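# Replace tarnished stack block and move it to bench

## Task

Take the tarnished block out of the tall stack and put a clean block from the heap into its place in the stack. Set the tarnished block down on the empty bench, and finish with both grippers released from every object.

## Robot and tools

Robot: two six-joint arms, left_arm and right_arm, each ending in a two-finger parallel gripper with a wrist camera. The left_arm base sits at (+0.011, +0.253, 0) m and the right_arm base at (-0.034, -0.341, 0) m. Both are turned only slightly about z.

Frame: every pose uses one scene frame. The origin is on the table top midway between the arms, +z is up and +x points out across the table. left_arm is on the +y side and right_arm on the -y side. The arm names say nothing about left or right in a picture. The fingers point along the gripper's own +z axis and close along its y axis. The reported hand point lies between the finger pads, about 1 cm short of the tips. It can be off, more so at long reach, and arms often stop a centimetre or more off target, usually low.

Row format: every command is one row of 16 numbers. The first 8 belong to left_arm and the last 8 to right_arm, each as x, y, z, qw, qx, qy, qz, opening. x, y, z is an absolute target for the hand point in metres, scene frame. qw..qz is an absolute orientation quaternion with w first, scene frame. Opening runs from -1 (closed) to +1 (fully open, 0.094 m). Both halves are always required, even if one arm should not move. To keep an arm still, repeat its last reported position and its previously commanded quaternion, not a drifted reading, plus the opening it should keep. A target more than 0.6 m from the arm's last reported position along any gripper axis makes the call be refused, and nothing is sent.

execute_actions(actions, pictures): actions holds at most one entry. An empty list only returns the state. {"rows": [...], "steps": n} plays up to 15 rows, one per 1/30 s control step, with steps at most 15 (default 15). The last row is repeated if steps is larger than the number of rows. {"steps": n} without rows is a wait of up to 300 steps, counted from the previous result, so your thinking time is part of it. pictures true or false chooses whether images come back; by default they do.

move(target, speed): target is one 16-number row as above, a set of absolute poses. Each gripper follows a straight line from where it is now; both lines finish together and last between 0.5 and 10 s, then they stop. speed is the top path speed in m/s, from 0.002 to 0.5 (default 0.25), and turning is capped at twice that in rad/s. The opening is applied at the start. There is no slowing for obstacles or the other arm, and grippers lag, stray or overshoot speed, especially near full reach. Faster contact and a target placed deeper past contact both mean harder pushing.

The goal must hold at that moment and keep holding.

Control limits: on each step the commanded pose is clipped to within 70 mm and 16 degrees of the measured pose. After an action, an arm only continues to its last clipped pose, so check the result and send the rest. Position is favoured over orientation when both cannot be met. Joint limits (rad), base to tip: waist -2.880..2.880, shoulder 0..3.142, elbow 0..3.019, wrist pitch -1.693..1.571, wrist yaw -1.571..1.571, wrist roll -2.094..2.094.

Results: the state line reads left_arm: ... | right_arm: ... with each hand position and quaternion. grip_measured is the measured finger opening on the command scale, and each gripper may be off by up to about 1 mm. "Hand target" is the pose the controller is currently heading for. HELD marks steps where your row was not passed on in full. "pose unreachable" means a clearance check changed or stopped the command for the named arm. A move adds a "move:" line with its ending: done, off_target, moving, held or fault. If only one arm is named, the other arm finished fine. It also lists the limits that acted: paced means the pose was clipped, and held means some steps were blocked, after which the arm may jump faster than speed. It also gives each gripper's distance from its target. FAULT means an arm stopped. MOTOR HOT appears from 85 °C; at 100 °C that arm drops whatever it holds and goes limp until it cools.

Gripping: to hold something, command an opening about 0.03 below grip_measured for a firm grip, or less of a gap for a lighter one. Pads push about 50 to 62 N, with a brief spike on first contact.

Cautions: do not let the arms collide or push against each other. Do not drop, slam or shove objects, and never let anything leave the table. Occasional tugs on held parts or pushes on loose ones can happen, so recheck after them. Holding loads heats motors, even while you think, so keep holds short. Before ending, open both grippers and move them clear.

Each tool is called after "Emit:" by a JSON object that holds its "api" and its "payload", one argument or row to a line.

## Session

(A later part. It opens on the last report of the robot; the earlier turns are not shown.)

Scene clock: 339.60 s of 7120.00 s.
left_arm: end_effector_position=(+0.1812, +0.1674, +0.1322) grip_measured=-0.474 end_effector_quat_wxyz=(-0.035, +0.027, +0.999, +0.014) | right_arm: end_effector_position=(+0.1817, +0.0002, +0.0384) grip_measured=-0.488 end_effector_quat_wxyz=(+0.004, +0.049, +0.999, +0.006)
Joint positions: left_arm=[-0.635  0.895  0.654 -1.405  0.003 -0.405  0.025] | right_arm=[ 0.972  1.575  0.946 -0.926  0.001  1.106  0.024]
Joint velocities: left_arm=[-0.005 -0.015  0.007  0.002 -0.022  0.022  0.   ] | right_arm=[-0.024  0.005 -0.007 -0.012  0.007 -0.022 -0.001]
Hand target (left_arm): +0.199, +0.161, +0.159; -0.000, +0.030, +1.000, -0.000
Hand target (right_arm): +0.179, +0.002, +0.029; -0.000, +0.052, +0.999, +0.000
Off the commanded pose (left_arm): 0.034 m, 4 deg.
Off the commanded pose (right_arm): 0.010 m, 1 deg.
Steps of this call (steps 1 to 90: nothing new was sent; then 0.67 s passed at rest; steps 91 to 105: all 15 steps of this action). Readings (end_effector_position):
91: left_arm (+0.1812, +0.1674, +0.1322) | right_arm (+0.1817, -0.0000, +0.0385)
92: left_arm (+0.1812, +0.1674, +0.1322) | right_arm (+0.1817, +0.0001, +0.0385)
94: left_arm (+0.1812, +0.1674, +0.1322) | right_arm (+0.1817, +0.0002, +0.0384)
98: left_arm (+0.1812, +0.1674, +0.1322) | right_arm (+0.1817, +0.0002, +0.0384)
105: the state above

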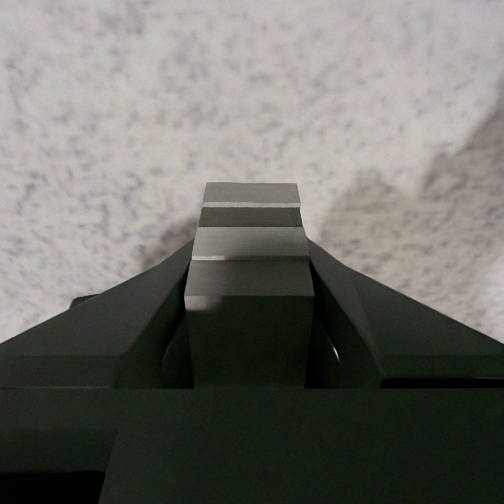

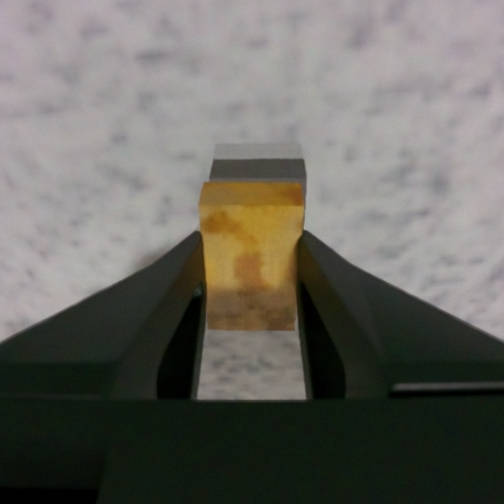

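Emit:
{"api": "move", "payload": {
  "target": [0.2,0.16,0.16,0,0.03,0.9995,0,-0.53, 0.182,0.0,0.08,0,0.052,0.9986,0,-0.54],
  "speed": 0.04
}}

Emit:
{"api": "move", "payload": {
  "target": [0.2,0.16,0.16,0,0.03,0.9995,0,-0.53, 0.19,-0.17,0.07,0,0.052,0.9986,0,-0.54],
  "speed": 0.12
}}

Emit:
{"api": "move", "payload": {
  "target": [0.2,0.16,0.16,0,0.03,0.9995,0,-0.53, 0.19,-0.17,0.02,0,0.052,0.9986,0,-0.54],
  "speed": 0.05
}}

Scene clock: 355.07 s of 7120.00 s.
left_arm: end_effector_position=(+0.1824, +0.1667, +0.1336) grip_measured=-0.474 end_effector_quat_wxyz=(-0.033, +0.027, +0.999, +0.013) | right_arm: end_effector_position=(+0.1720, -0.0152, +0.0570) grip_measured=-0.488 end_effector_quat_wxyz=(-0.013, +0.049, +0.998, -0.025)
Joint positions: left_arm=[-0.635  0.895  0.658 -1.405  0.003 -0.405  0.025] | right_arm=[ 0.972  1.545  0.968 -1.051  0.001  1.106  0.024]
Joint velocities: left_arm=[-0.005 -0.005 -0.007 -0.007 -0.037 -0.051 -0.001] | right_arm=[-0.005  0.005 -0.012  0.002 -0.022 -0.037 -0.   ]
Hand target (left_arm): +0.199, +0.160, +0.159; -0.000, +0.030, +1.000, -0.000
Hand target (right_arm): +0.182, -0.001, +0.080; -0.000, +0.052, +0.999, +0.000
Off the commanded pose (left_arm): 0.032 m, 4 deg.
Off the commanded pose (right_arm): 0.029 m, 3 deg.
After step 90, 11.10 s passed at rest.
move: off_target (left_arm, right_arm)

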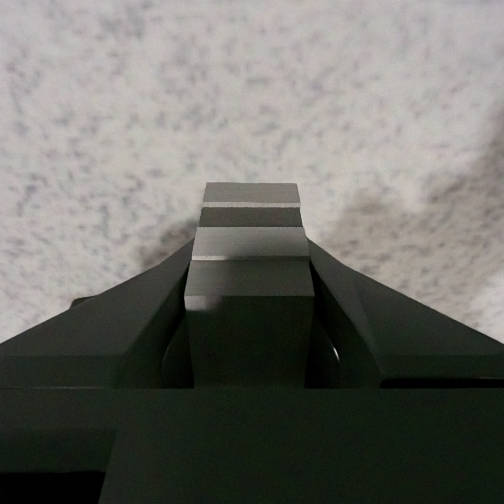

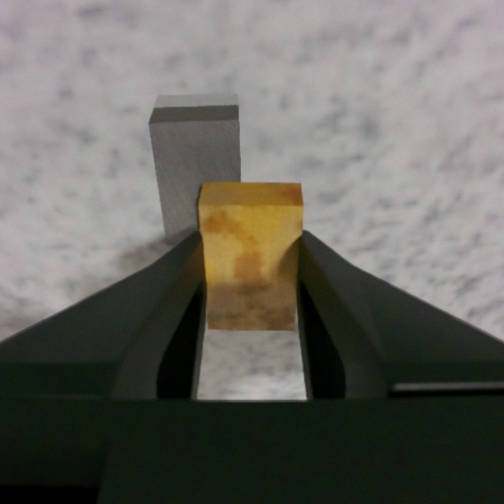

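Scene clock: 356.87 s of 7120.00 s.
left_arm: end_effector_position=(+0.1823, +0.1668, +0.1335) grip_measured=-0.474 end_effector_quat_wxyz=(-0.033, +0.027, +0.999, +0.014) | right_arm: end_effector_position=(+0.1874, -0.1704, +0.0626) grip_measured=-0.488 end_effector_quat_wxyz=(-0.009, +0.060, +0.998, -0.009)
Joint positions: left_arm=[-0.635  0.895  0.658 -1.405  0.003 -0.405  0.025] | right_arm=[ 0.623  1.238  0.68  -1.038  0.003  0.78   0.024]
Joint velocities: left_arm=[-0.015 -0.005  0.002 -0.012 -0.007 -0.022  0.   ] | right_arm=[-0.005 -0.005  0.002  0.017  0.051 -0.022  0.   ]
Hand target (left_arm): +0.199, +0.160, +0.159; +0.000, +0.030, +1.000, -0.000
Hand target (right_arm): +0.189, -0.169, +0.069; -0.003, +0.053, +0.999, -0.001
Off the commanded pose (left_arm): 0.033 m, 4 deg.
Off the commanded pose (right_arm): 0.008 m, 2 deg.
move: off_target (left_arm)

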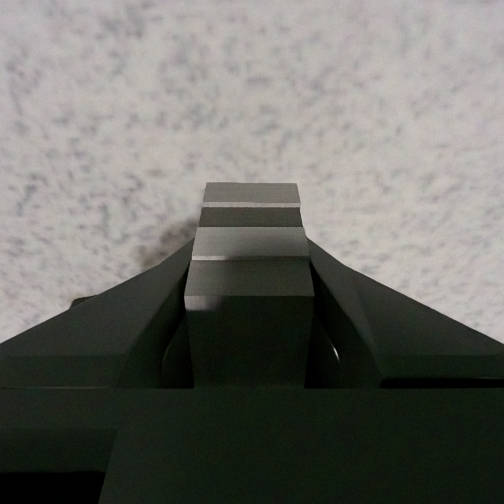

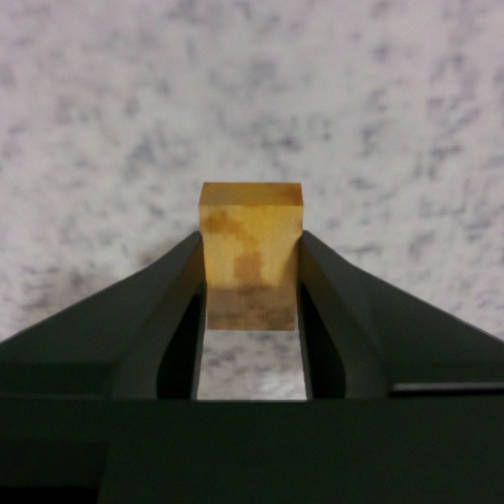

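Scene clock: 358.03 s of 7120.00 s.
left_arm: end_effector_position=(+0.1821, +0.1669, +0.1332) grip_measured=-0.474 end_effector_quat_wxyz=(-0.033, +0.027, +0.999, +0.014) | right_arm: end_effector_position=(+0.1870, -0.1707, +0.0236) grip_measured=-0.488 end_effector_quat_wxyz=(+0.001, +0.056, +0.998, -0.000)
Joint positions: left_arm=[-0.635  0.895  0.657 -1.405  0.003 -0.405  0.025] | right_arm=[ 0.623  1.298  0.605 -0.876  0.003  0.772  0.024]
Joint velocities: left_arm=[ 0.005  0.005 -0.007 -0.007 -0.022 -0.037 -0.   ] | right_arm=[-0.015  0.005 -0.022  0.002  0.051  0.037  0.001]
Hand target (left_arm): +0.199, +0.160, +0.159; -0.000, +0.030, +1.000, -0.000
Hand target (right_arm): +0.190, -0.170, +0.020; -0.000, +0.052, +0.999, -0.000
Off the commanded pose (left_arm): 0.033 m, 4 deg.
Off the commanded pose (right_arm): 0.005 m, 1 deg.
move: off_target (left_arm)

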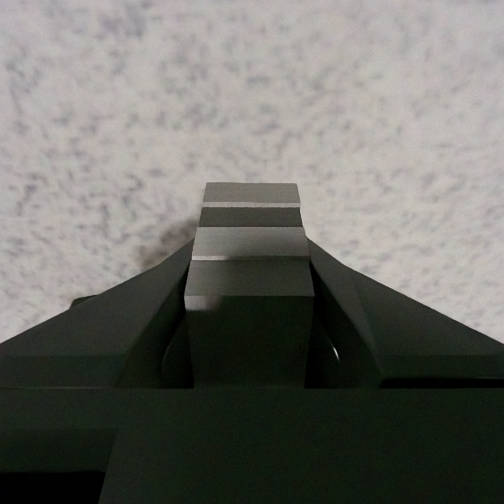

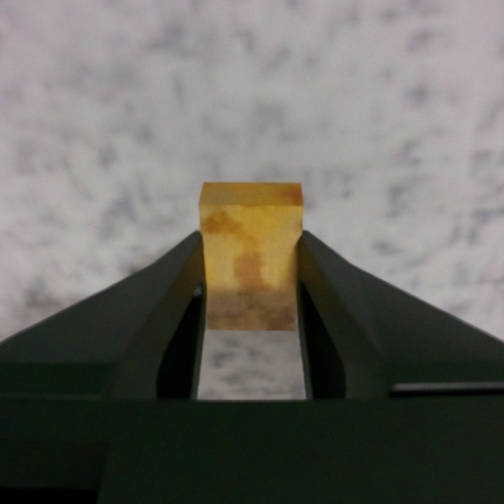

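Emit:
{"api": "move", "payload": {
  "target": [0.2,0.16,0.16,0,0.03,0.9995,0,-0.53, 0.19,-0.17,0.0105,0,0.052,0.9986,0,-0.54],
  "speed": 0.02
}}

Emit:
{"api": "execute_actions", "payload": {
  "actions": [
    {"rows": [[0.2,0.16,0.16,0,0.03,0.9995,0,-0.53, 0.19,-0.17,0.0105,0,0.052,0.9986,0,0.1]], "steps": 12}
  ],
  "pictures": false
}}

Emit:
{"api": "move", "payload": {
  "target": [0.2,0.16,0.16,0,0.03,0.9995,0,-0.53, 0.19,-0.17,0.08,0,0.052,0.9986,0,0.1],
  "speed": 0.08
}}

Emit:
{"api": "move", "payload": {
  "target": [0.2,0.16,0.16,0,0.03,0.9995,0,-0.53, 0.40,-0.08,0.27,0.17,0,0.985,0,1],
  "speed": 0.2
}}

Scene clock: 377.40 s of 7120.00 s.
left_arm: end_effector_position=(+0.1823, +0.1668, +0.1336) grip_measured=-0.474 end_effector_quat_wxyz=(-0.033, +0.027, +0.999, +0.013) | right_arm: end_effector_position=(+0.1884, -0.1697, +0.0152) grip_measured=-0.488 end_effector_quat_wxyz=(+0.004, +0.056, +0.998, +0.001)
Joint positions: left_arm=[-0.635  0.894  0.658 -1.405  0.003 -0.405  0.025] | right_arm=[ 0.623  1.32   0.595 -0.839  0.003  0.771  0.024]
Joint velocities: left_arm=[ 0.005 -0.005 -0.002 -0.007 -0.007  0.007 -0.001] | right_arm=[ 0.005  0.005  0.002 -0.007 -0.007 -0.007  0.   ]
Hand target (left_arm): +0.199, +0.160, +0.159; +0.000, +0.030, +1.000, -0.000
Hand target (right_arm): +0.190, -0.170, +0.011; +0.000, +0.052, +0.999, +0.000
Off the commanded pose (left_arm): 0.033 m, 4 deg.
Off the commanded pose (right_arm): 0.005 m, 1 deg.
After step 90, 14.27 s passed at rest.
move: off_target (left_arm)

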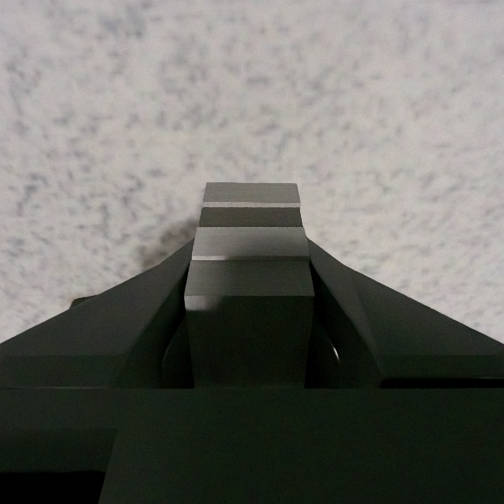

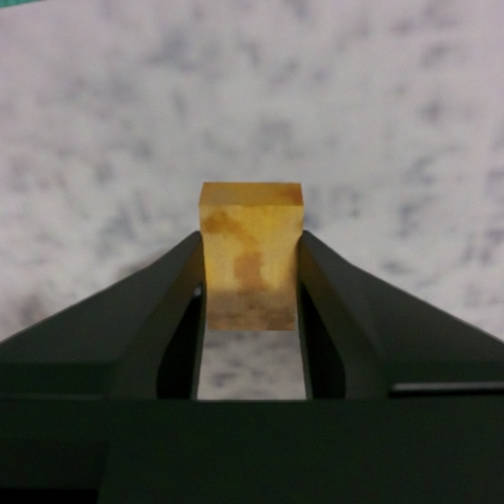

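Scene clock: 377.80 s of 7120.00 s.
left_arm: end_effector_position=(+0.1823, +0.1668, +0.1336) grip_measured=-0.474 end_effector_quat_wxyz=(-0.033, +0.027, +0.999, +0.013) | right_arm: end_effector_position=(+0.1884, -0.1697, +0.0152) grip_measured=+0.097 end_effector_quat_wxyz=(+0.004, +0.056, +0.998, +0.001)
Joint positions: left_arm=[-0.635  0.894  0.658 -1.405  0.003 -0.405  0.025] | right_arm=[ 0.623  1.32   0.595 -0.839  0.003  0.771  0.052]
Joint velocities: left_arm=[-0.005 -0.005 -0.007  0.002 -0.037  0.066  0.001] | right_arm=[-0.015 -0.015  0.002  0.007 -0.022 -0.095 -0.   ]
Hand target (left_arm): +0.199, +0.160, +0.159; -0.000, +0.030, +1.000, -0.000
Hand target (right_arm): +0.190, -0.170, +0.011; -0.000, +0.052, +0.999, -0.000
Off the commanded pose (left_arm): 0.033 m, 4 deg.
Off the commanded pose (right_arm): 0.005 m, 1 deg.
Steps of this call (steps 1 to 12: all 12 steps of this action). Readings (end_effector_position):
1: left_arm (+0.1823, +0.1668, +0.1336) | right_arm (+0.1884, -0.1697, +0.0152)
2: left_arm (+0.1823, +0.1668, +0.1336) | right_arm (+0.1884, -0.1697, +0.0152)
4: left_arm (+0.1823, +0.1668, +0.1336) | right_arm (+0.1884, -0.1697, +0.0152)
8: left_arm (+0.1823, +0.1668, +0.1336) | right_arm (+0.1884, -0.1697, +0.0152)
12: the state above

Scene clock: 379.20 s of 7120.00 s.
left_arm: end_effector_position=(+0.1821, +0.1669, +0.1333) grip_measured=-0.474 end_effector_quat_wxyz=(-0.033, +0.027, +0.999, +0.014) | right_arm: end_effector_position=(+0.1775, -0.1781, +0.0633) grip_measured=+0.097 end_effector_quat_wxyz=(-0.015, +0.056, +0.998, -0.015)
Joint positions: left_arm=[-0.635  0.894  0.657 -1.405  0.003 -0.405  0.025] | right_arm=[ 0.623  1.213  0.661 -1.062  0.003  0.771  0.052]
Joint velocities: left_arm=[ 0.005  0.005  0.007  0.002 -0.037 -0.022 -0.   ] | right_arm=[-0.005 -0.015 -0.007  0.017  0.007  0.051 -0.001]
Hand target (left_arm): +0.199, +0.160, +0.159; -0.000, +0.030, +1.000, -0.000
Hand target (right_arm): +0.190, -0.170, +0.079; +0.000, +0.052, +0.999, -0.000
Off the commanded pose (left_arm): 0.033 m, 4 deg.
Off the commanded pose (right_arm): 0.022 m, 2 deg.
move: off_target (left_arm, right_arm)

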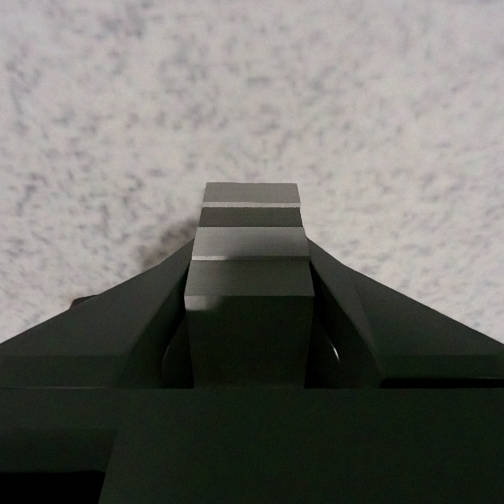

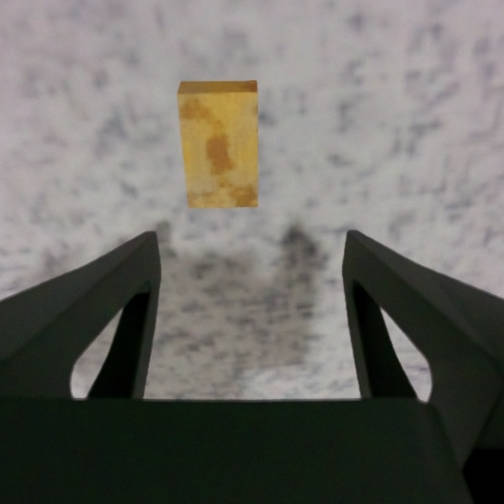

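Scene clock: 381.17 s of 7120.00 s.
left_arm: end_effector_position=(+0.1824, +0.1667, +0.1337) grip_measured=-0.474 end_effector_quat_wxyz=(-0.033, +0.027, +0.999, +0.013) | right_arm: end_effector_position=(+0.3877, -0.0809, +0.2650) grip_measured=+1.000 end_effector_quat_wxyz=(+0.167, +0.007, +0.986, +0.000)
Joint positions: left_arm=[-0.635  0.894  0.658 -1.405  0.003 -0.405  0.025] | right_arm=[ 0.584  1.46   1.418 -1.255  0.193  0.607  0.094]
Joint velocities: left_arm=[-0.005  0.005 -0.022 -0.012  0.022 -0.007  0.   ] | right_arm=[-0.024 -0.005 -0.012 -0.027 -0.022 -0.095  0.   ]
Hand target (left_arm): +0.199, +0.160, +0.159; +0.000, +0.030, +1.000, -0.000
Hand target (right_arm): +0.400, -0.077, +0.270; +0.170, +0.003, +0.985, -0.001
Off the commanded pose (left_arm): 0.032 m, 4 deg.
Off the commanded pose (right_arm): 0.013 m, 1 deg.
move: off_target (left_arm, right_arm)

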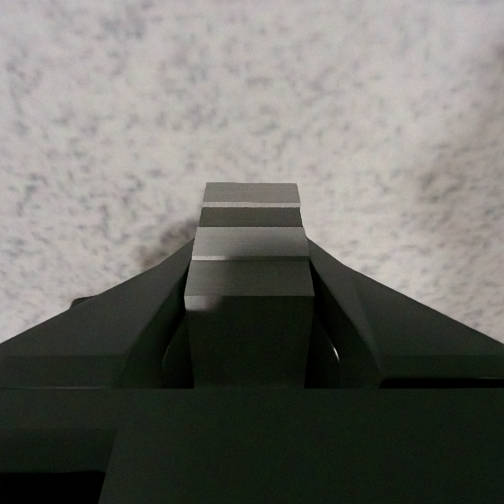

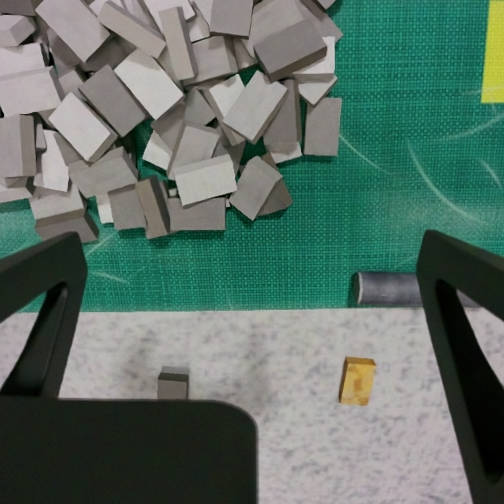

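Emit:
{"api": "zoom_image", "payload": {
  "camera": "cam_right_wrist",
  "region": [100, 40, 360, 260]
}}

Region (100, 40, 360, 260) of cam_right_wrist's 504x504 image, scaled by 1.938, with more detail than that image has; it fills the top 426 rows of this view, and the rest is white.

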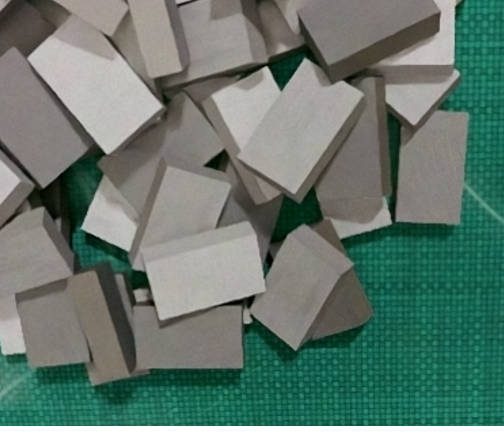

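Emit:
{"api": "move", "payload": {
  "target": [0.2,0.16,0.16,0,0.03,0.9995,0,-0.53, 0.418,-0.142,0.085,0,-0.7071,0.7071,0,0.2],
  "speed": 0.15
}}

Scene clock: 436.67 s of 7120.00 s.
left_arm: end_effector_position=(+0.1820, +0.1670, +0.1332) grip_measured=-0.474 end_effector_quat_wxyz=(-0.033, +0.027, +0.999, +0.014) | right_arm: end_effector_position=(+0.4110, -0.1393, +0.0965) grip_measured=+0.203 end_effector_quat_wxyz=(-0.005, +0.706, -0.708, -0.002)
Joint positions: left_arm=[-0.635  0.894  0.656 -1.405  0.003 -0.405  0.025] | right_arm=[ 0.388  1.7    1.283 -1.146 -0.007 -1.143  0.057]
Joint velocities: left_arm=[ 0.005 -0.005 -0.002 -0.007  0.037 -0.022  0.   ] | right_arm=[-0.005 -0.015  0.002 -0.017 -0.007  0.022 -0.001]
Hand target (left_arm): +0.199, +0.160, +0.159; -0.000, +0.030, +1.000, -0.000
Hand target (right_arm): +0.416, -0.141, +0.086; +0.000, +0.709, -0.705, -0.002
Off the commanded pose (left_arm): 0.033 m, 4 deg.
Off the commanded pose (right_arm): 0.014 m, 1 deg.
After step 90, 46.67 s passed at rest.
move: off_target (left_arm, right_arm)

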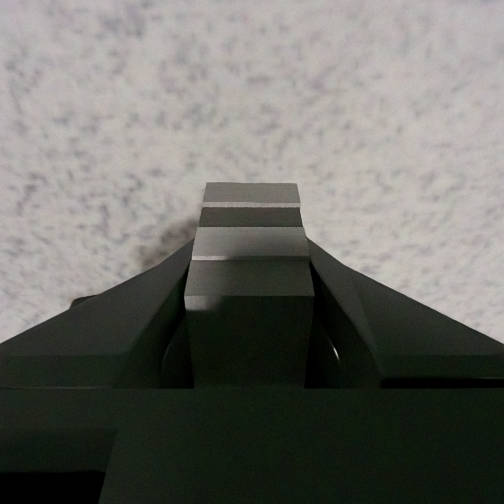

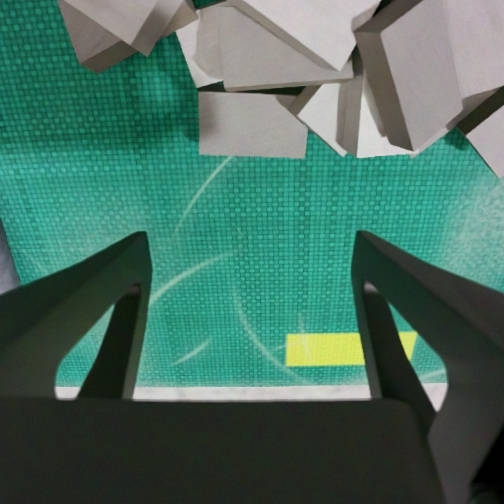

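Emit:
{"api": "move", "payload": {
  "target": [0.2,0.16,0.16,0,0.03,0.9995,0,-0.53, 0.418,-0.149,0.03,0,-0.7071,0.7071,0,0.08],
  "speed": 0.06
}}

Scene clock: 468.57 s of 7120.00 s.
left_arm: end_effector_position=(+0.1823, +0.1668, +0.1336) grip_measured=-0.474 end_effector_quat_wxyz=(-0.033, +0.027, +0.999, +0.013) | right_arm: end_effector_position=(+0.4154, -0.1456, +0.0425) grip_measured=+0.083 end_effector_quat_wxyz=(-0.008, +0.705, -0.710, +0.000)
Joint positions: left_arm=[-0.635  0.894  0.658 -1.405  0.003 -0.405  0.025] | right_arm=[ 0.374  1.766  1.213 -1.004 -0.005 -1.154  0.051]
Joint velocities: left_arm=[-0.015 -0.005 -0.012 -0.002  0.022  0.051 -0.002] | right_arm=[ 0.005 -0.005  0.002  0.022  0.007  0.066  0.   ]
Hand target (left_arm): +0.199, +0.160, +0.159; +0.000, +0.030, +1.000, -0.000
Hand target (right_arm): +0.417, -0.149, +0.031; +0.000, +0.707, -0.707, -0.000
Off the commanded pose (left_arm): 0.033 m, 4 deg.
Off the commanded pose (right_arm): 0.013 m, 1 deg.
After step 90, 27.43 s passed at rest.
move: off_target (left_arm, right_arm)

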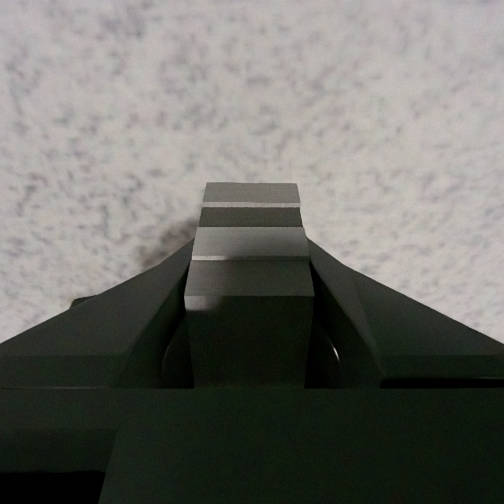

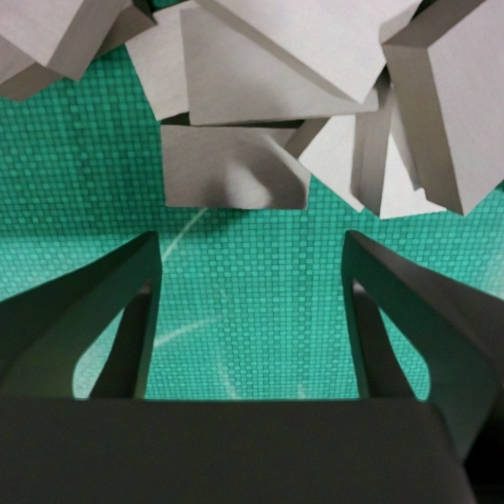

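Emit:
{"api": "move", "payload": {
  "target": [0.2,0.16,0.16,0,0.03,0.9995,0,-0.53, 0.4125,-0.149,0.012,0,-0.7071,0.7071,0,0.08],
  "speed": 0.03
}}

Scene clock: 486.00 s of 7120.00 s.
left_arm: end_effector_position=(+0.1822, +0.1669, +0.1334) grip_measured=-0.474 end_effector_quat_wxyz=(-0.033, +0.027, +0.999, +0.014) | right_arm: end_effector_position=(+0.4117, -0.1472, +0.0251) grip_measured=+0.083 end_effector_quat_wxyz=(-0.009, +0.705, -0.709, +0.001)
Joint positions: left_arm=[-0.635  0.894  0.657 -1.405  0.003 -0.405  0.025] | right_arm=[ 0.374  1.781  1.181 -0.954 -0.005 -1.154  0.051]
Joint velocities: left_arm=[-0.005 -0.005 -0.007 -0.007 -0.007  0.022  0.   ] | right_arm=[-0.005 -0.005 -0.002 -0.007 -0.022 -0.037  0.   ]
Hand target (left_arm): +0.199, +0.160, +0.159; -0.000, +0.030, +1.000, -0.000
Hand target (right_arm): +0.412, -0.149, +0.012; +0.000, +0.707, -0.707, -0.000
Off the commanded pose (left_arm): 0.033 m, 4 deg.
Off the commanded pose (right_arm): 0.013 m, 1 deg.
After step 90, 12.93 s passed at rest.
move: off_target (left_arm, right_arm)

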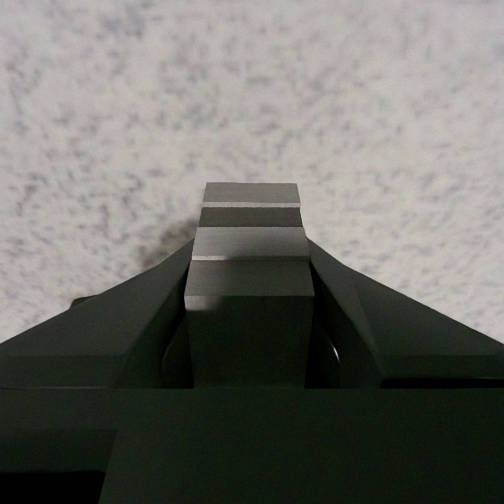

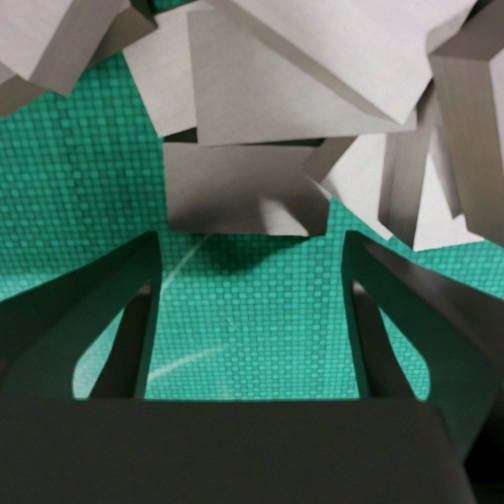

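Emit:
{"api": "move", "payload": {
  "target": [0.2,0.16,0.16,0,0.03,0.9995,0,-0.53, 0.4115,-0.141,0.0045,0,-0.7071,0.7071,0,0.04],
  "speed": 0.02
}}

Scene clock: 505.70 s of 7120.00 s.
left_arm: end_effector_position=(+0.1823, +0.1668, +0.1336) grip_measured=-0.474 end_effector_quat_wxyz=(-0.033, +0.027, +0.999, +0.013) | right_arm: end_effector_position=(+0.4129, -0.1461, +0.0218) grip_measured=+0.043 end_effector_quat_wxyz=(-0.009, +0.706, -0.709, +0.003)
Joint positions: left_arm=[-0.635  0.894  0.658 -1.405  0.003 -0.405  0.025] | right_arm=[ 0.376  1.788  1.181 -0.944 -0.001 -1.154  0.049]
Joint velocities: left_arm=[ 0.005 -0.015  0.012 -0.012 -0.066 -0.007 -0.001] | right_arm=[-0.005 -0.015 -0.012 -0.012 -0.051  0.037  0.001]
Hand target (left_arm): +0.199, +0.160, +0.159; -0.000, +0.030, +1.000, -0.000
Hand target (right_arm): +0.411, -0.141, +0.005; -0.000, +0.707, -0.707, +0.000
Off the commanded pose (left_arm): 0.033 m, 4 deg.
Off the commanded pose (right_arm): 0.018 m, 1 deg.
After step 90, 14.60 s passed at rest.
move: off_target (left_arm, right_arm)

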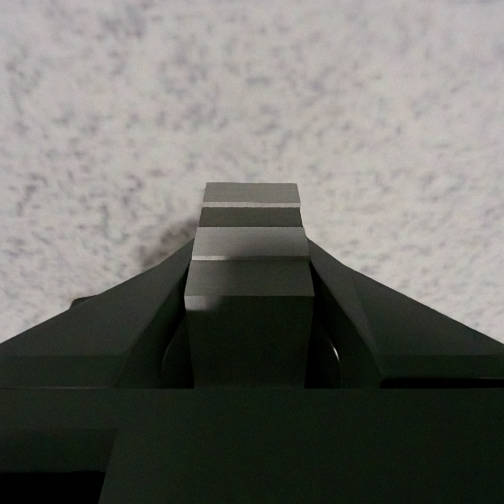

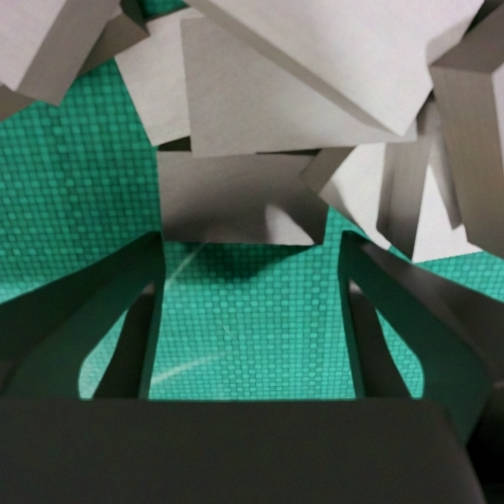

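Emit:
{"api": "move", "payload": {
  "target": [0.2,0.16,0.16,0,0.03,0.9995,0,-0.53, 0.408,-0.134,0.012,0,-0.7071,0.7071,0,0.1],
  "speed": 0.02
}}

Scene clock: 515.70 s of 7120.00 s.
left_arm: end_effector_position=(+0.1823, +0.1668, +0.1336) grip_measured=-0.474 end_effector_quat_wxyz=(-0.033, +0.027, +0.999, +0.013) | right_arm: end_effector_position=(+0.4118, -0.1453, +0.0214) grip_measured=+0.097 end_effector_quat_wxyz=(-0.007, +0.701, -0.713, +0.005)
Joint positions: left_arm=[-0.635  0.894  0.658 -1.405  0.003 -0.405  0.025] | right_arm=[ 0.38   1.788  1.179 -0.945  0.005 -1.138  0.052]
Joint velocities: left_arm=[-0.015  0.005 -0.002  0.002 -0.037 -0.051 -0.001] | right_arm=[ 0.005 -0.005 -0.022 -0.012  0.007 -0.081  0.   ]
Hand target (left_arm): +0.199, +0.160, +0.159; -0.000, +0.030, +1.000, -0.000
Hand target (right_arm): +0.408, -0.134, +0.012; -0.000, +0.707, -0.707, +0.000
Off the commanded pose (left_arm): 0.033 m, 4 deg.
Off the commanded pose (right_arm): 0.015 m, 1 deg.
After step 90, 4.90 s passed at rest.
move: off_target (left_arm, right_arm)

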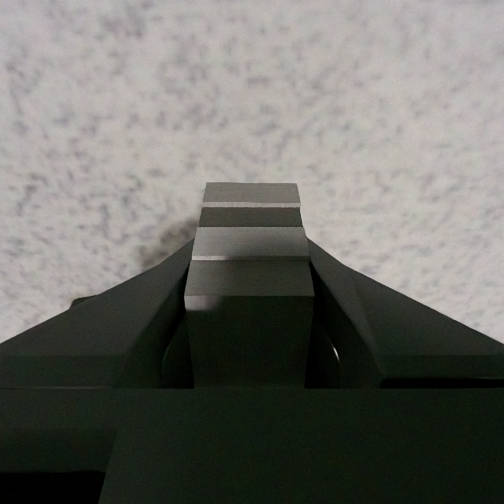

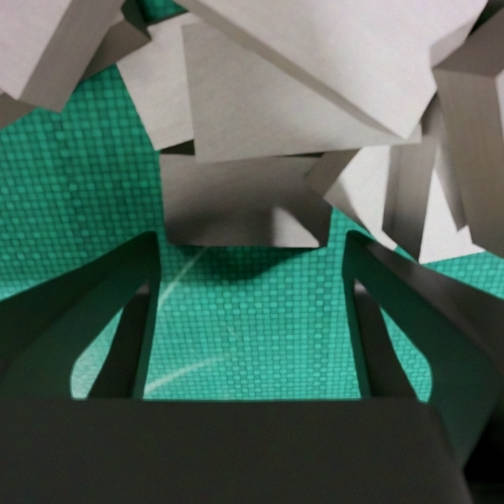

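Emit:
{"api": "move", "payload": {
  "target": [0.2,0.16,0.16,0,0.03,0.9995,0,-0.53, 0.410,-0.156,0.004,0,-0.7071,0.7071,0,0.0],
  "speed": 0.02
}}

Scene clock: 533.80 s of 7120.00 s.
left_arm: end_effector_position=(+0.1823, +0.1668, +0.1336) grip_measured=-0.474 end_effector_quat_wxyz=(-0.033, +0.027, +0.999, +0.013) | right_arm: end_effector_position=(+0.4094, -0.1532, +0.0151) grip_measured=+0.003 end_effector_quat_wxyz=(-0.006, +0.705, -0.709, +0.004)
Joint positions: left_arm=[-0.635  0.894  0.658 -1.405  0.003 -0.405  0.025] | right_arm=[ 0.367  1.788  1.159 -0.928  0.004 -1.161  0.047]
Joint velocities: left_arm=[-0.005 -0.005  0.007  0.002 -0.051 -0.022 -0.   ] | right_arm=[-0.015 -0.015 -0.002  0.002  0.051  0.022  0.   ]
Hand target (left_arm): +0.199, +0.160, +0.159; -0.000, +0.030, +1.000, -0.000
Hand target (right_arm): +0.410, -0.156, +0.004; +0.000, +0.707, -0.707, -0.000
Off the commanded pose (left_arm): 0.033 m, 4 deg.
Off the commanded pose (right_arm): 0.011 m, 1 deg.
After step 90, 13.00 s passed at rest.
move: off_target (left_arm, right_arm)

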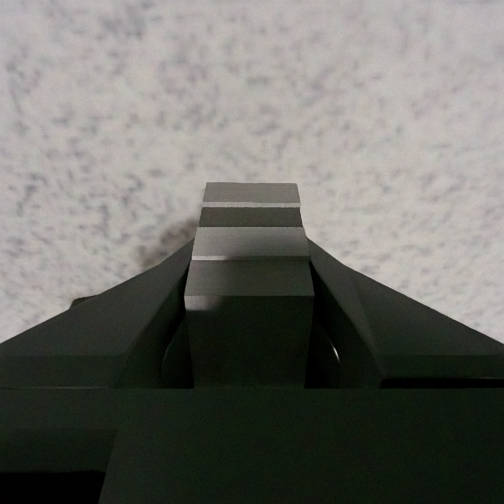

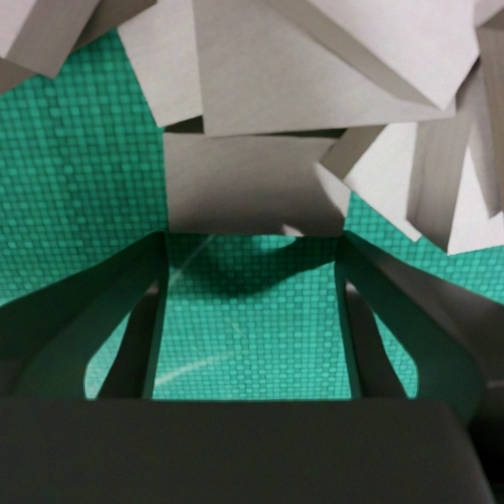

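Emit:
{"api": "move", "payload": {
  "target": [0.2,0.16,0.16,0,0.03,0.9995,0,-0.53, 0.413,-0.138,0.004,0,-0.7071,0.7071,0,0.1],
  "speed": 0.015
}}

Scene clock: 546.07 s of 7120.00 s.
left_arm: end_effector_position=(+0.1823, +0.1668, +0.1336) grip_measured=-0.474 end_effector_quat_wxyz=(-0.033, +0.027, +0.999, +0.013) | right_arm: end_effector_position=(+0.4063, -0.1482, +0.0118) grip_measured=+0.097 end_effector_quat_wxyz=(-0.002, +0.708, -0.707, +0.003)
Joint positions: left_arm=[-0.635  0.894  0.658 -1.405  0.003 -0.405  0.025] | right_arm=[ 0.379  1.795  1.159 -0.928  0.004 -1.157  0.052]
Joint velocities: left_arm=[-0.024 -0.005  0.002  0.002 -0.007 -0.022 -0.001] | right_arm=[ 0.005 -0.005 -0.017 -0.017  0.007  0.022 -0.001]
Hand target (left_arm): +0.199, +0.160, +0.159; -0.000, +0.030, +1.000, -0.000
Hand target (right_arm): +0.413, -0.138, +0.004; -0.000, +0.707, -0.707, +0.000
Off the commanded pose (left_arm): 0.033 m, 4 deg.
Off the commanded pose (right_arm): 0.014 m, 0 deg.
After step 90, 6.60 s passed at rest.
move: off_target (left_arm, right_arm)

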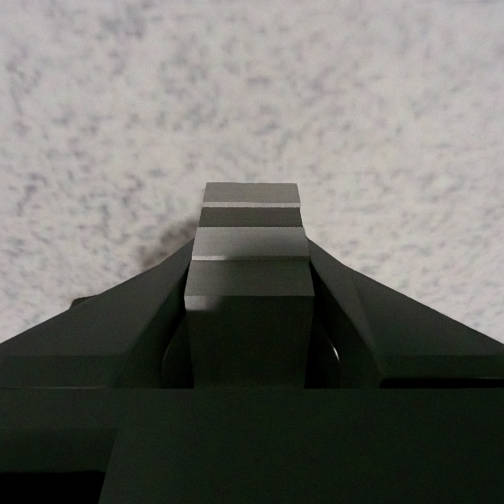

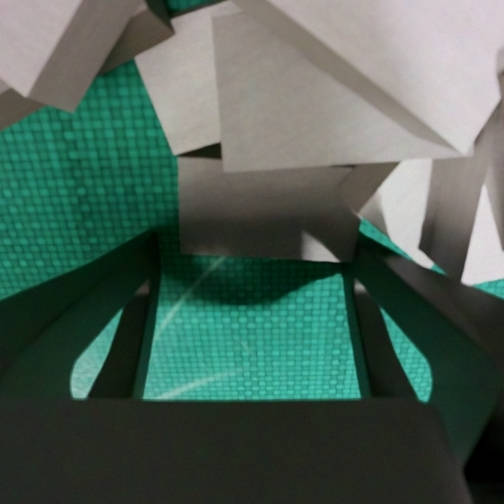

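Emit:
{"api": "move", "payload": {
  "target": [0.2,0.16,0.16,0,0.03,0.9995,0,-0.53, 0.410,-0.130,0.008,0,-0.7071,0.7071,0,0.1],
  "speed": 0.015
}}

Scene clock: 558.40 s of 7120.00 s.
left_arm: end_effector_position=(+0.1824, +0.1667, +0.1337) grip_measured=-0.474 end_effector_quat_wxyz=(-0.033, +0.027, +0.999, +0.013) | right_arm: end_effector_position=(+0.4044, -0.1445, +0.0118) grip_measured=+0.097 end_effector_quat_wxyz=(-0.002, +0.703, -0.711, +0.003)
Joint positions: left_arm=[-0.635  0.894  0.658 -1.405  0.003 -0.405  0.025] | right_arm=[ 0.388  1.795  1.159 -0.929  0.004 -1.134  0.052]
Joint velocities: left_arm=[ 0.005 -0.005 -0.017  0.007 -0.007 -0.037 -0.002] | right_arm=[ 0.005  0.015 -0.002 -0.002 -0.022  0.022 -0.001]
Hand target (left_arm): +0.199, +0.160, +0.159; +0.000, +0.030, +1.000, -0.000
Hand target (right_arm): +0.410, -0.130, +0.008; -0.000, +0.707, -0.707, +0.000
Off the commanded pose (left_arm): 0.032 m, 4 deg.
Off the commanded pose (right_arm): 0.016 m, 1 deg.
After step 90, 6.67 s passed at rest.
move: off_target (left_arm, right_arm)

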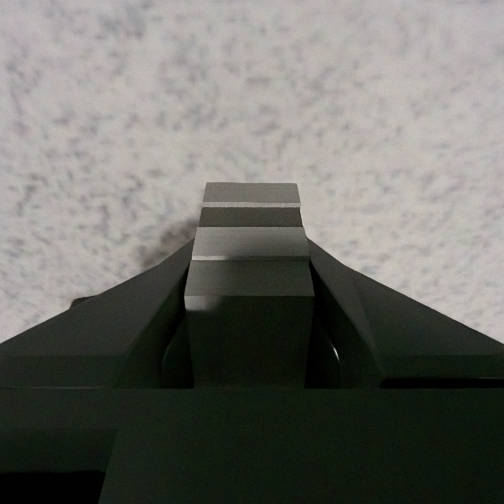

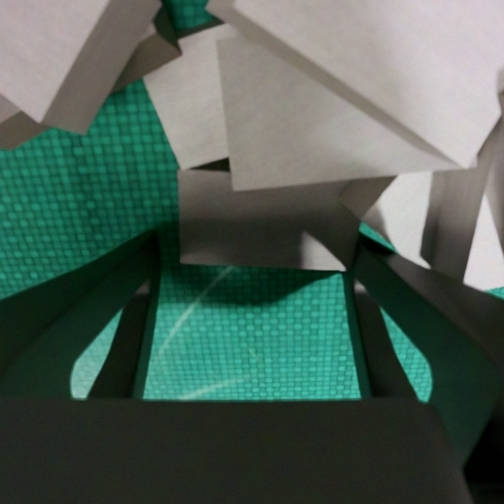

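Emit:
{"api": "execute_actions", "payload": {
  "actions": [
    {"rows": [[0.2,0.16,0.16,0,0.03,0.9995,0,-0.53, 0.408,-0.140,0.008,0,-0.7071,0.7071,0,-0.2]], "steps": 15}
  ],
  "pictures": false
}}

Emit:
{"api": "move", "payload": {
  "target": [0.2,0.16,0.16,0,0.03,0.9995,0,-0.53, 0.408,-0.185,0.012,0,-0.7071,0.7071,0,-0.2],
  "speed": 0.03
}}

Scene clock: 568.13 s of 7120.00 s.
left_arm: end_effector_position=(+0.1824, +0.1667, +0.1337) grip_measured=-0.474 end_effector_quat_wxyz=(-0.033, +0.027, +0.999, +0.013) | right_arm: end_effector_position=(+0.4044, -0.1443, +0.0118) grip_measured=-0.134 end_effector_quat_wxyz=(-0.002, +0.703, -0.711, +0.003)
Joint positions: left_arm=[-0.635  0.894  0.658 -1.405  0.003 -0.405  0.025] | right_arm=[ 0.388  1.795  1.159 -0.929  0.004 -1.134  0.041]
Joint velocities: left_arm=[-0.005 -0.005  0.007 -0.027 -0.007  0.037 -0.   ] | right_arm=[ 0.005 -0.005 -0.012 -0.017 -0.022 -0.007  0.   ]
Hand target (left_arm): +0.199, +0.160, +0.159; -0.000, +0.030, +1.000, -0.000
Hand target (right_arm): +0.408, -0.140, +0.008; -0.000, +0.707, -0.707, +0.000
Off the commanded pose (left_arm): 0.032 m, 4 deg.
Off the commanded pose (right_arm): 0.007 m, 1 deg.
Steps of this call (steps 1 to 90: nothing new was sent; then 6.23 s passed at rest; steps 91 to 105: all 15 steps of this action). Readings (end_effector_position):
91: left_arm (+0.1824, +0.1667, +0.1337) | right_arm (+0.4044, -0.1445, +0.0118)
92: left_arm (+0.1824, +0.1667, +0.1337) | right_arm (+0.4044, -0.1444, +0.0118)
94: left_arm (+0.1824, +0.1667, +0.1337) | right_arm (+0.4044, -0.1443, +0.0118)
98: left_arm (+0.1824, +0.1667, +0.1337) | right_arm (+0.4044, -0.1443, +0.0118)
105: the state above

Scene clock: 570.07 s of 7120.00 s.
left_arm: end_effector_position=(+0.1822, +0.1669, +0.1334) grip_measured=-0.474 end_effector_quat_wxyz=(-0.033, +0.027, +0.999, +0.014) | right_arm: end_effector_position=(+0.4087, -0.1762, +0.0115) grip_measured=-0.134 end_effector_quat_wxyz=(-0.000, +0.708, -0.706, -0.003)
Joint positions: left_arm=[-0.635  0.894  0.657 -1.405  0.003 -0.405  0.025] | right_arm=[ 0.319  1.782  1.139 -0.929 -0.006 -1.217  0.041]
Joint velocities: left_arm=[-0.005 -0.005  0.002 -0.017 -0.037 -0.007  0.   ] | right_arm=[-0.005  0.005 -0.012 -0.002 -0.022 -0.007  0.001]
Hand target (left_arm): +0.199, +0.160, +0.159; -0.000, +0.030, +1.000, -0.000
Hand target (right_arm): +0.408, -0.184, +0.012; +0.001, +0.707, -0.707, -0.001
Off the commanded pose (left_arm): 0.033 m, 4 deg.
Off the commanded pose (right_arm): 0.009 m, 0 deg.
move: off_target (left_arm)

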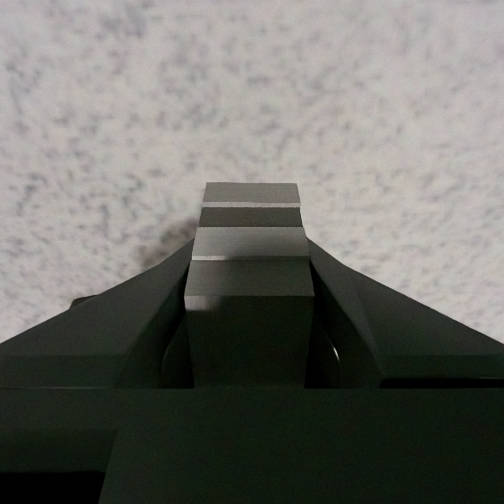

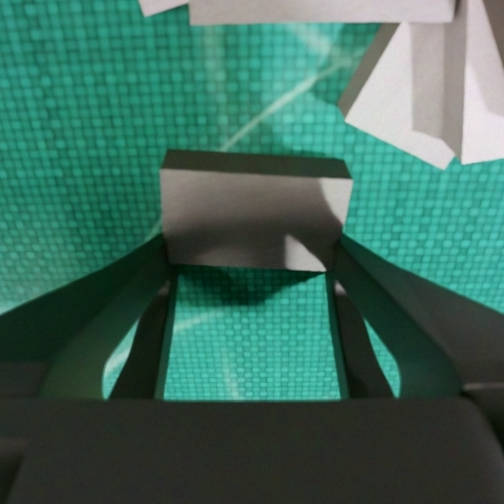

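Emit:
{"api": "execute_actions", "payload": {
  "actions": [
    {"rows": [[0.2,0.16,0.16,0,0.03,0.9995,0,-0.53, 0.408,-0.178,0.012,0,-0.7071,0.7071,0,0.25]], "steps": 12}
  ],
  "pictures": false
}}

Emit:
{"api": "move", "payload": {
  "target": [0.2,0.16,0.16,0,0.03,0.9995,0,-0.53, 0.412,-0.178,0.07,0,-0.7071,0.7071,0,0.25],
  "speed": 0.08
}}

Emit:
{"api": "move", "payload": {
  "target": [0.2,0.16,0.16,0,0.03,0.9995,0,-0.53, 0.412,-0.162,0.10,0,0.026,0.9997,0,0.1],
  "speed": 0.3
}}

Emit:
{"api": "move", "payload": {
  "target": [0.2,0.16,0.16,0,0.03,0.9995,0,-0.53, 0.412,-0.162,0.045,0,0.026,0.9997,0,0.1],
  "speed": 0.06
}}

Scene clock: 588.73 s of 7120.00 s.
left_arm: end_effector_position=(+0.1822, +0.1669, +0.1334) grip_measured=-0.474 end_effector_quat_wxyz=(-0.033, +0.027, +0.999, +0.014) | right_arm: end_effector_position=(+0.4087, -0.1763, +0.0118) grip_measured=+0.247 end_effector_quat_wxyz=(-0.000, +0.708, -0.706, -0.003)
Joint positions: left_arm=[-0.635  0.894  0.657 -1.405  0.003 -0.405  0.025] | right_arm=[ 0.319  1.782  1.139 -0.93  -0.005 -1.218  0.059]
Joint velocities: left_arm=[-0.005 -0.015 -0.007 -0.017  0.051 -0.095  0.   ] | right_arm=[ 0.005 -0.005 -0.007  0.012 -0.007 -0.007  0.   ]
Hand target (left_arm): +0.199, +0.160, +0.159; -0.000, +0.030, +1.000, -0.000
Hand target (right_arm): +0.408, -0.178, +0.012; +0.000, +0.707, -0.707, -0.000
Off the commanded pose (left_arm): 0.033 m, 4 deg.
Off the commanded pose (right_arm): 0.002 m, 0 deg.
Steps of this call (steps 1 to 90: nothing new was sent; then 15.27 s passed at rest; steps 91 to 102: all 12 steps of this action). Readings (end_effector_position):
91: left_arm (+0.1822, +0.1669, +0.1334) | right_arm (+0.4086, -0.1762, +0.0117)
92: left_arm (+0.1822, +0.1669, +0.1334) | right_arm (+0.4087, -0.1763, +0.0118)
94: left_arm (+0.1822, +0.1669, +0.1334) | right_arm (+0.4087, -0.1763, +0.0118)
98: left_arm (+0.1822, +0.1669, +0.1334) | right_arm (+0.4087, -0.1763, +0.0118)
102: the state above

Scene clock: 590.07 s of 7120.00 s.
left_arm: end_effector_position=(+0.1821, +0.1669, +0.1333) grip_measured=-0.474 end_effector_quat_wxyz=(-0.033, +0.027, +0.999, +0.014) | right_arm: end_effector_position=(+0.3973, -0.1808, +0.0501) grip_measured=+0.247 end_effector_quat_wxyz=(+0.019, +0.708, -0.706, -0.011)
Joint positions: left_arm=[-0.635  0.894  0.657 -1.405  0.003 -0.405  0.025] | right_arm=[ 0.319  1.721  1.173 -1.067 -0.004 -1.218  0.059]
Joint velocities: left_arm=[-0.005  0.015 -0.012 -0.002 -0.037  0.022  0.001] | right_arm=[-0.005 -0.015 -0.007 -0.012  0.022 -0.066 -0.   ]
Hand target (left_arm): +0.199, +0.160, +0.159; -0.000, +0.030, +1.000, -0.000
Hand target (right_arm): +0.412, -0.178, +0.070; -0.000, +0.707, -0.707, +0.000
Off the commanded pose (left_arm): 0.033 m, 4 deg.
Off the commanded pose (right_arm): 0.025 m, 3 deg.
move: off_target (left_arm, right_arm)

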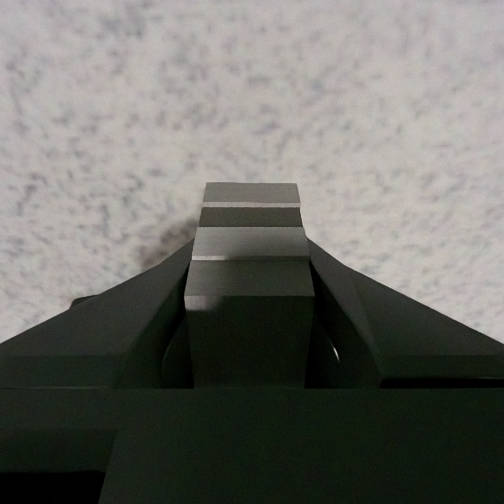

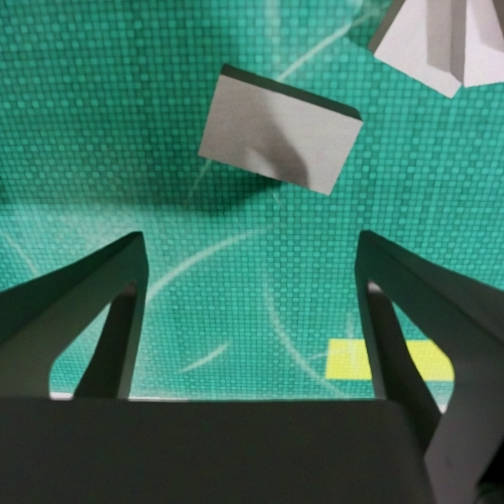

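Scene clock: 593.37 s of 7120.00 s.
left_arm: end_effector_position=(+0.1823, +0.1668, +0.1336) grip_measured=-0.474 end_effector_quat_wxyz=(-0.033, +0.027, +0.999, +0.013) | right_arm: end_effector_position=(+0.3973, -0.1708, +0.0738) grip_measured=+0.103 end_effector_quat_wxyz=(-0.028, +0.022, +0.999, -0.009)
Joint positions: left_arm=[-0.635  0.894  0.658 -1.405  0.003 -0.405  0.025] | right_arm=[ 0.339  1.706  1.224 -1.147 -0.005  0.419  0.052]
Joint velocities: left_arm=[-0.015  0.005  0.007  0.007 -0.022 -0.037  0.001] | right_arm=[-0.005 -0.005 -0.007 -0.002  0.022  0.066  0.001]
Hand target (left_arm): +0.199, +0.160, +0.159; -0.000, +0.030, +1.000, -0.000
Hand target (right_arm): +0.411, -0.162, +0.100; -0.000, +0.026, +1.000, +0.000
Off the commanded pose (left_arm): 0.033 m, 4 deg.
Off the commanded pose (right_arm): 0.031 m, 3 deg.
move: off_target (left_arm, right_arm)

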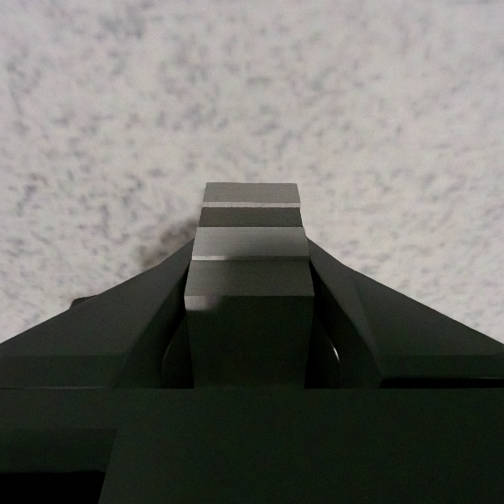

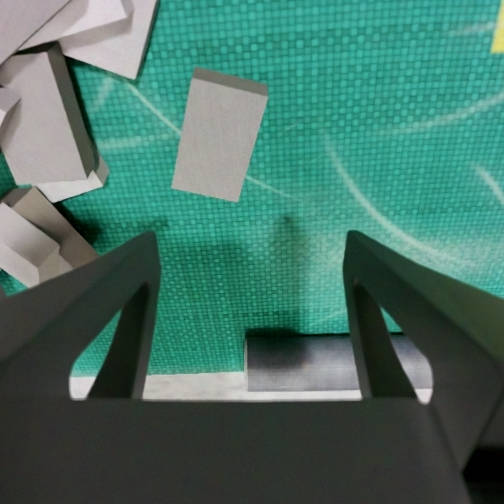

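Scene clock: 594.37 s of 7120.00 s.
left_arm: end_effector_position=(+0.1820, +0.1670, +0.1332) grip_measured=-0.474 end_effector_quat_wxyz=(-0.033, +0.027, +0.999, +0.014) | right_arm: end_effector_position=(+0.4122, -0.1649, +0.0575) grip_measured=+0.103 end_effector_quat_wxyz=(+0.007, +0.023, +1.000, +0.005)
Joint positions: left_arm=[-0.635  0.894  0.656 -1.405  0.003 -0.405  0.025] | right_arm=[ 0.34   1.721  1.196 -1.029 -0.004  0.423  0.052]
Joint velocities: left_arm=[-0.015  0.005 -0.007 -0.007  0.037  0.051 -0.   ] | right_arm=[ 0.005  0.005 -0.002 -0.002  0.007 -0.037 -0.001]
Hand target (left_arm): +0.199, +0.160, +0.159; -0.000, +0.030, +1.000, -0.000
Hand target (right_arm): +0.412, -0.162, +0.045; +0.000, +0.026, +1.000, -0.000
Off the commanded pose (left_arm): 0.033 m, 4 deg.
Off the commanded pose (right_arm): 0.013 m, 1 deg.
move: off_target (left_arm, right_arm)

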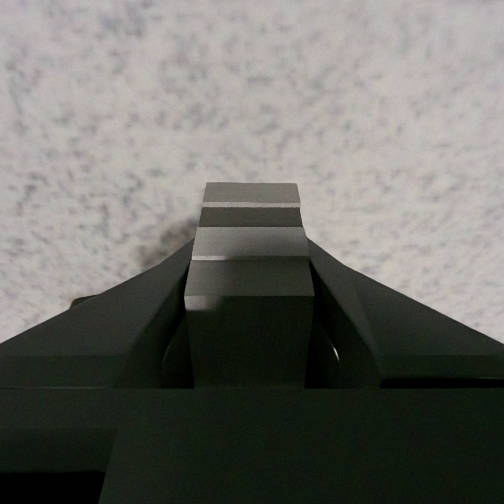

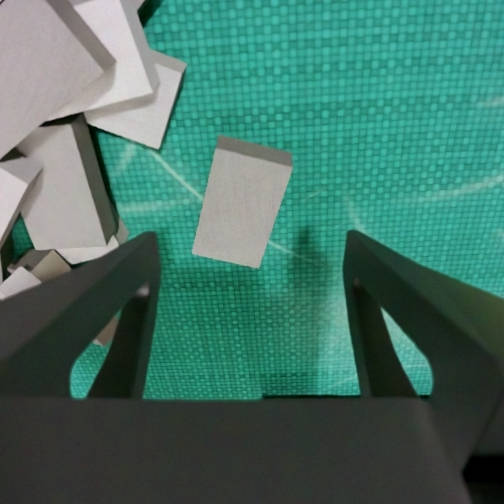

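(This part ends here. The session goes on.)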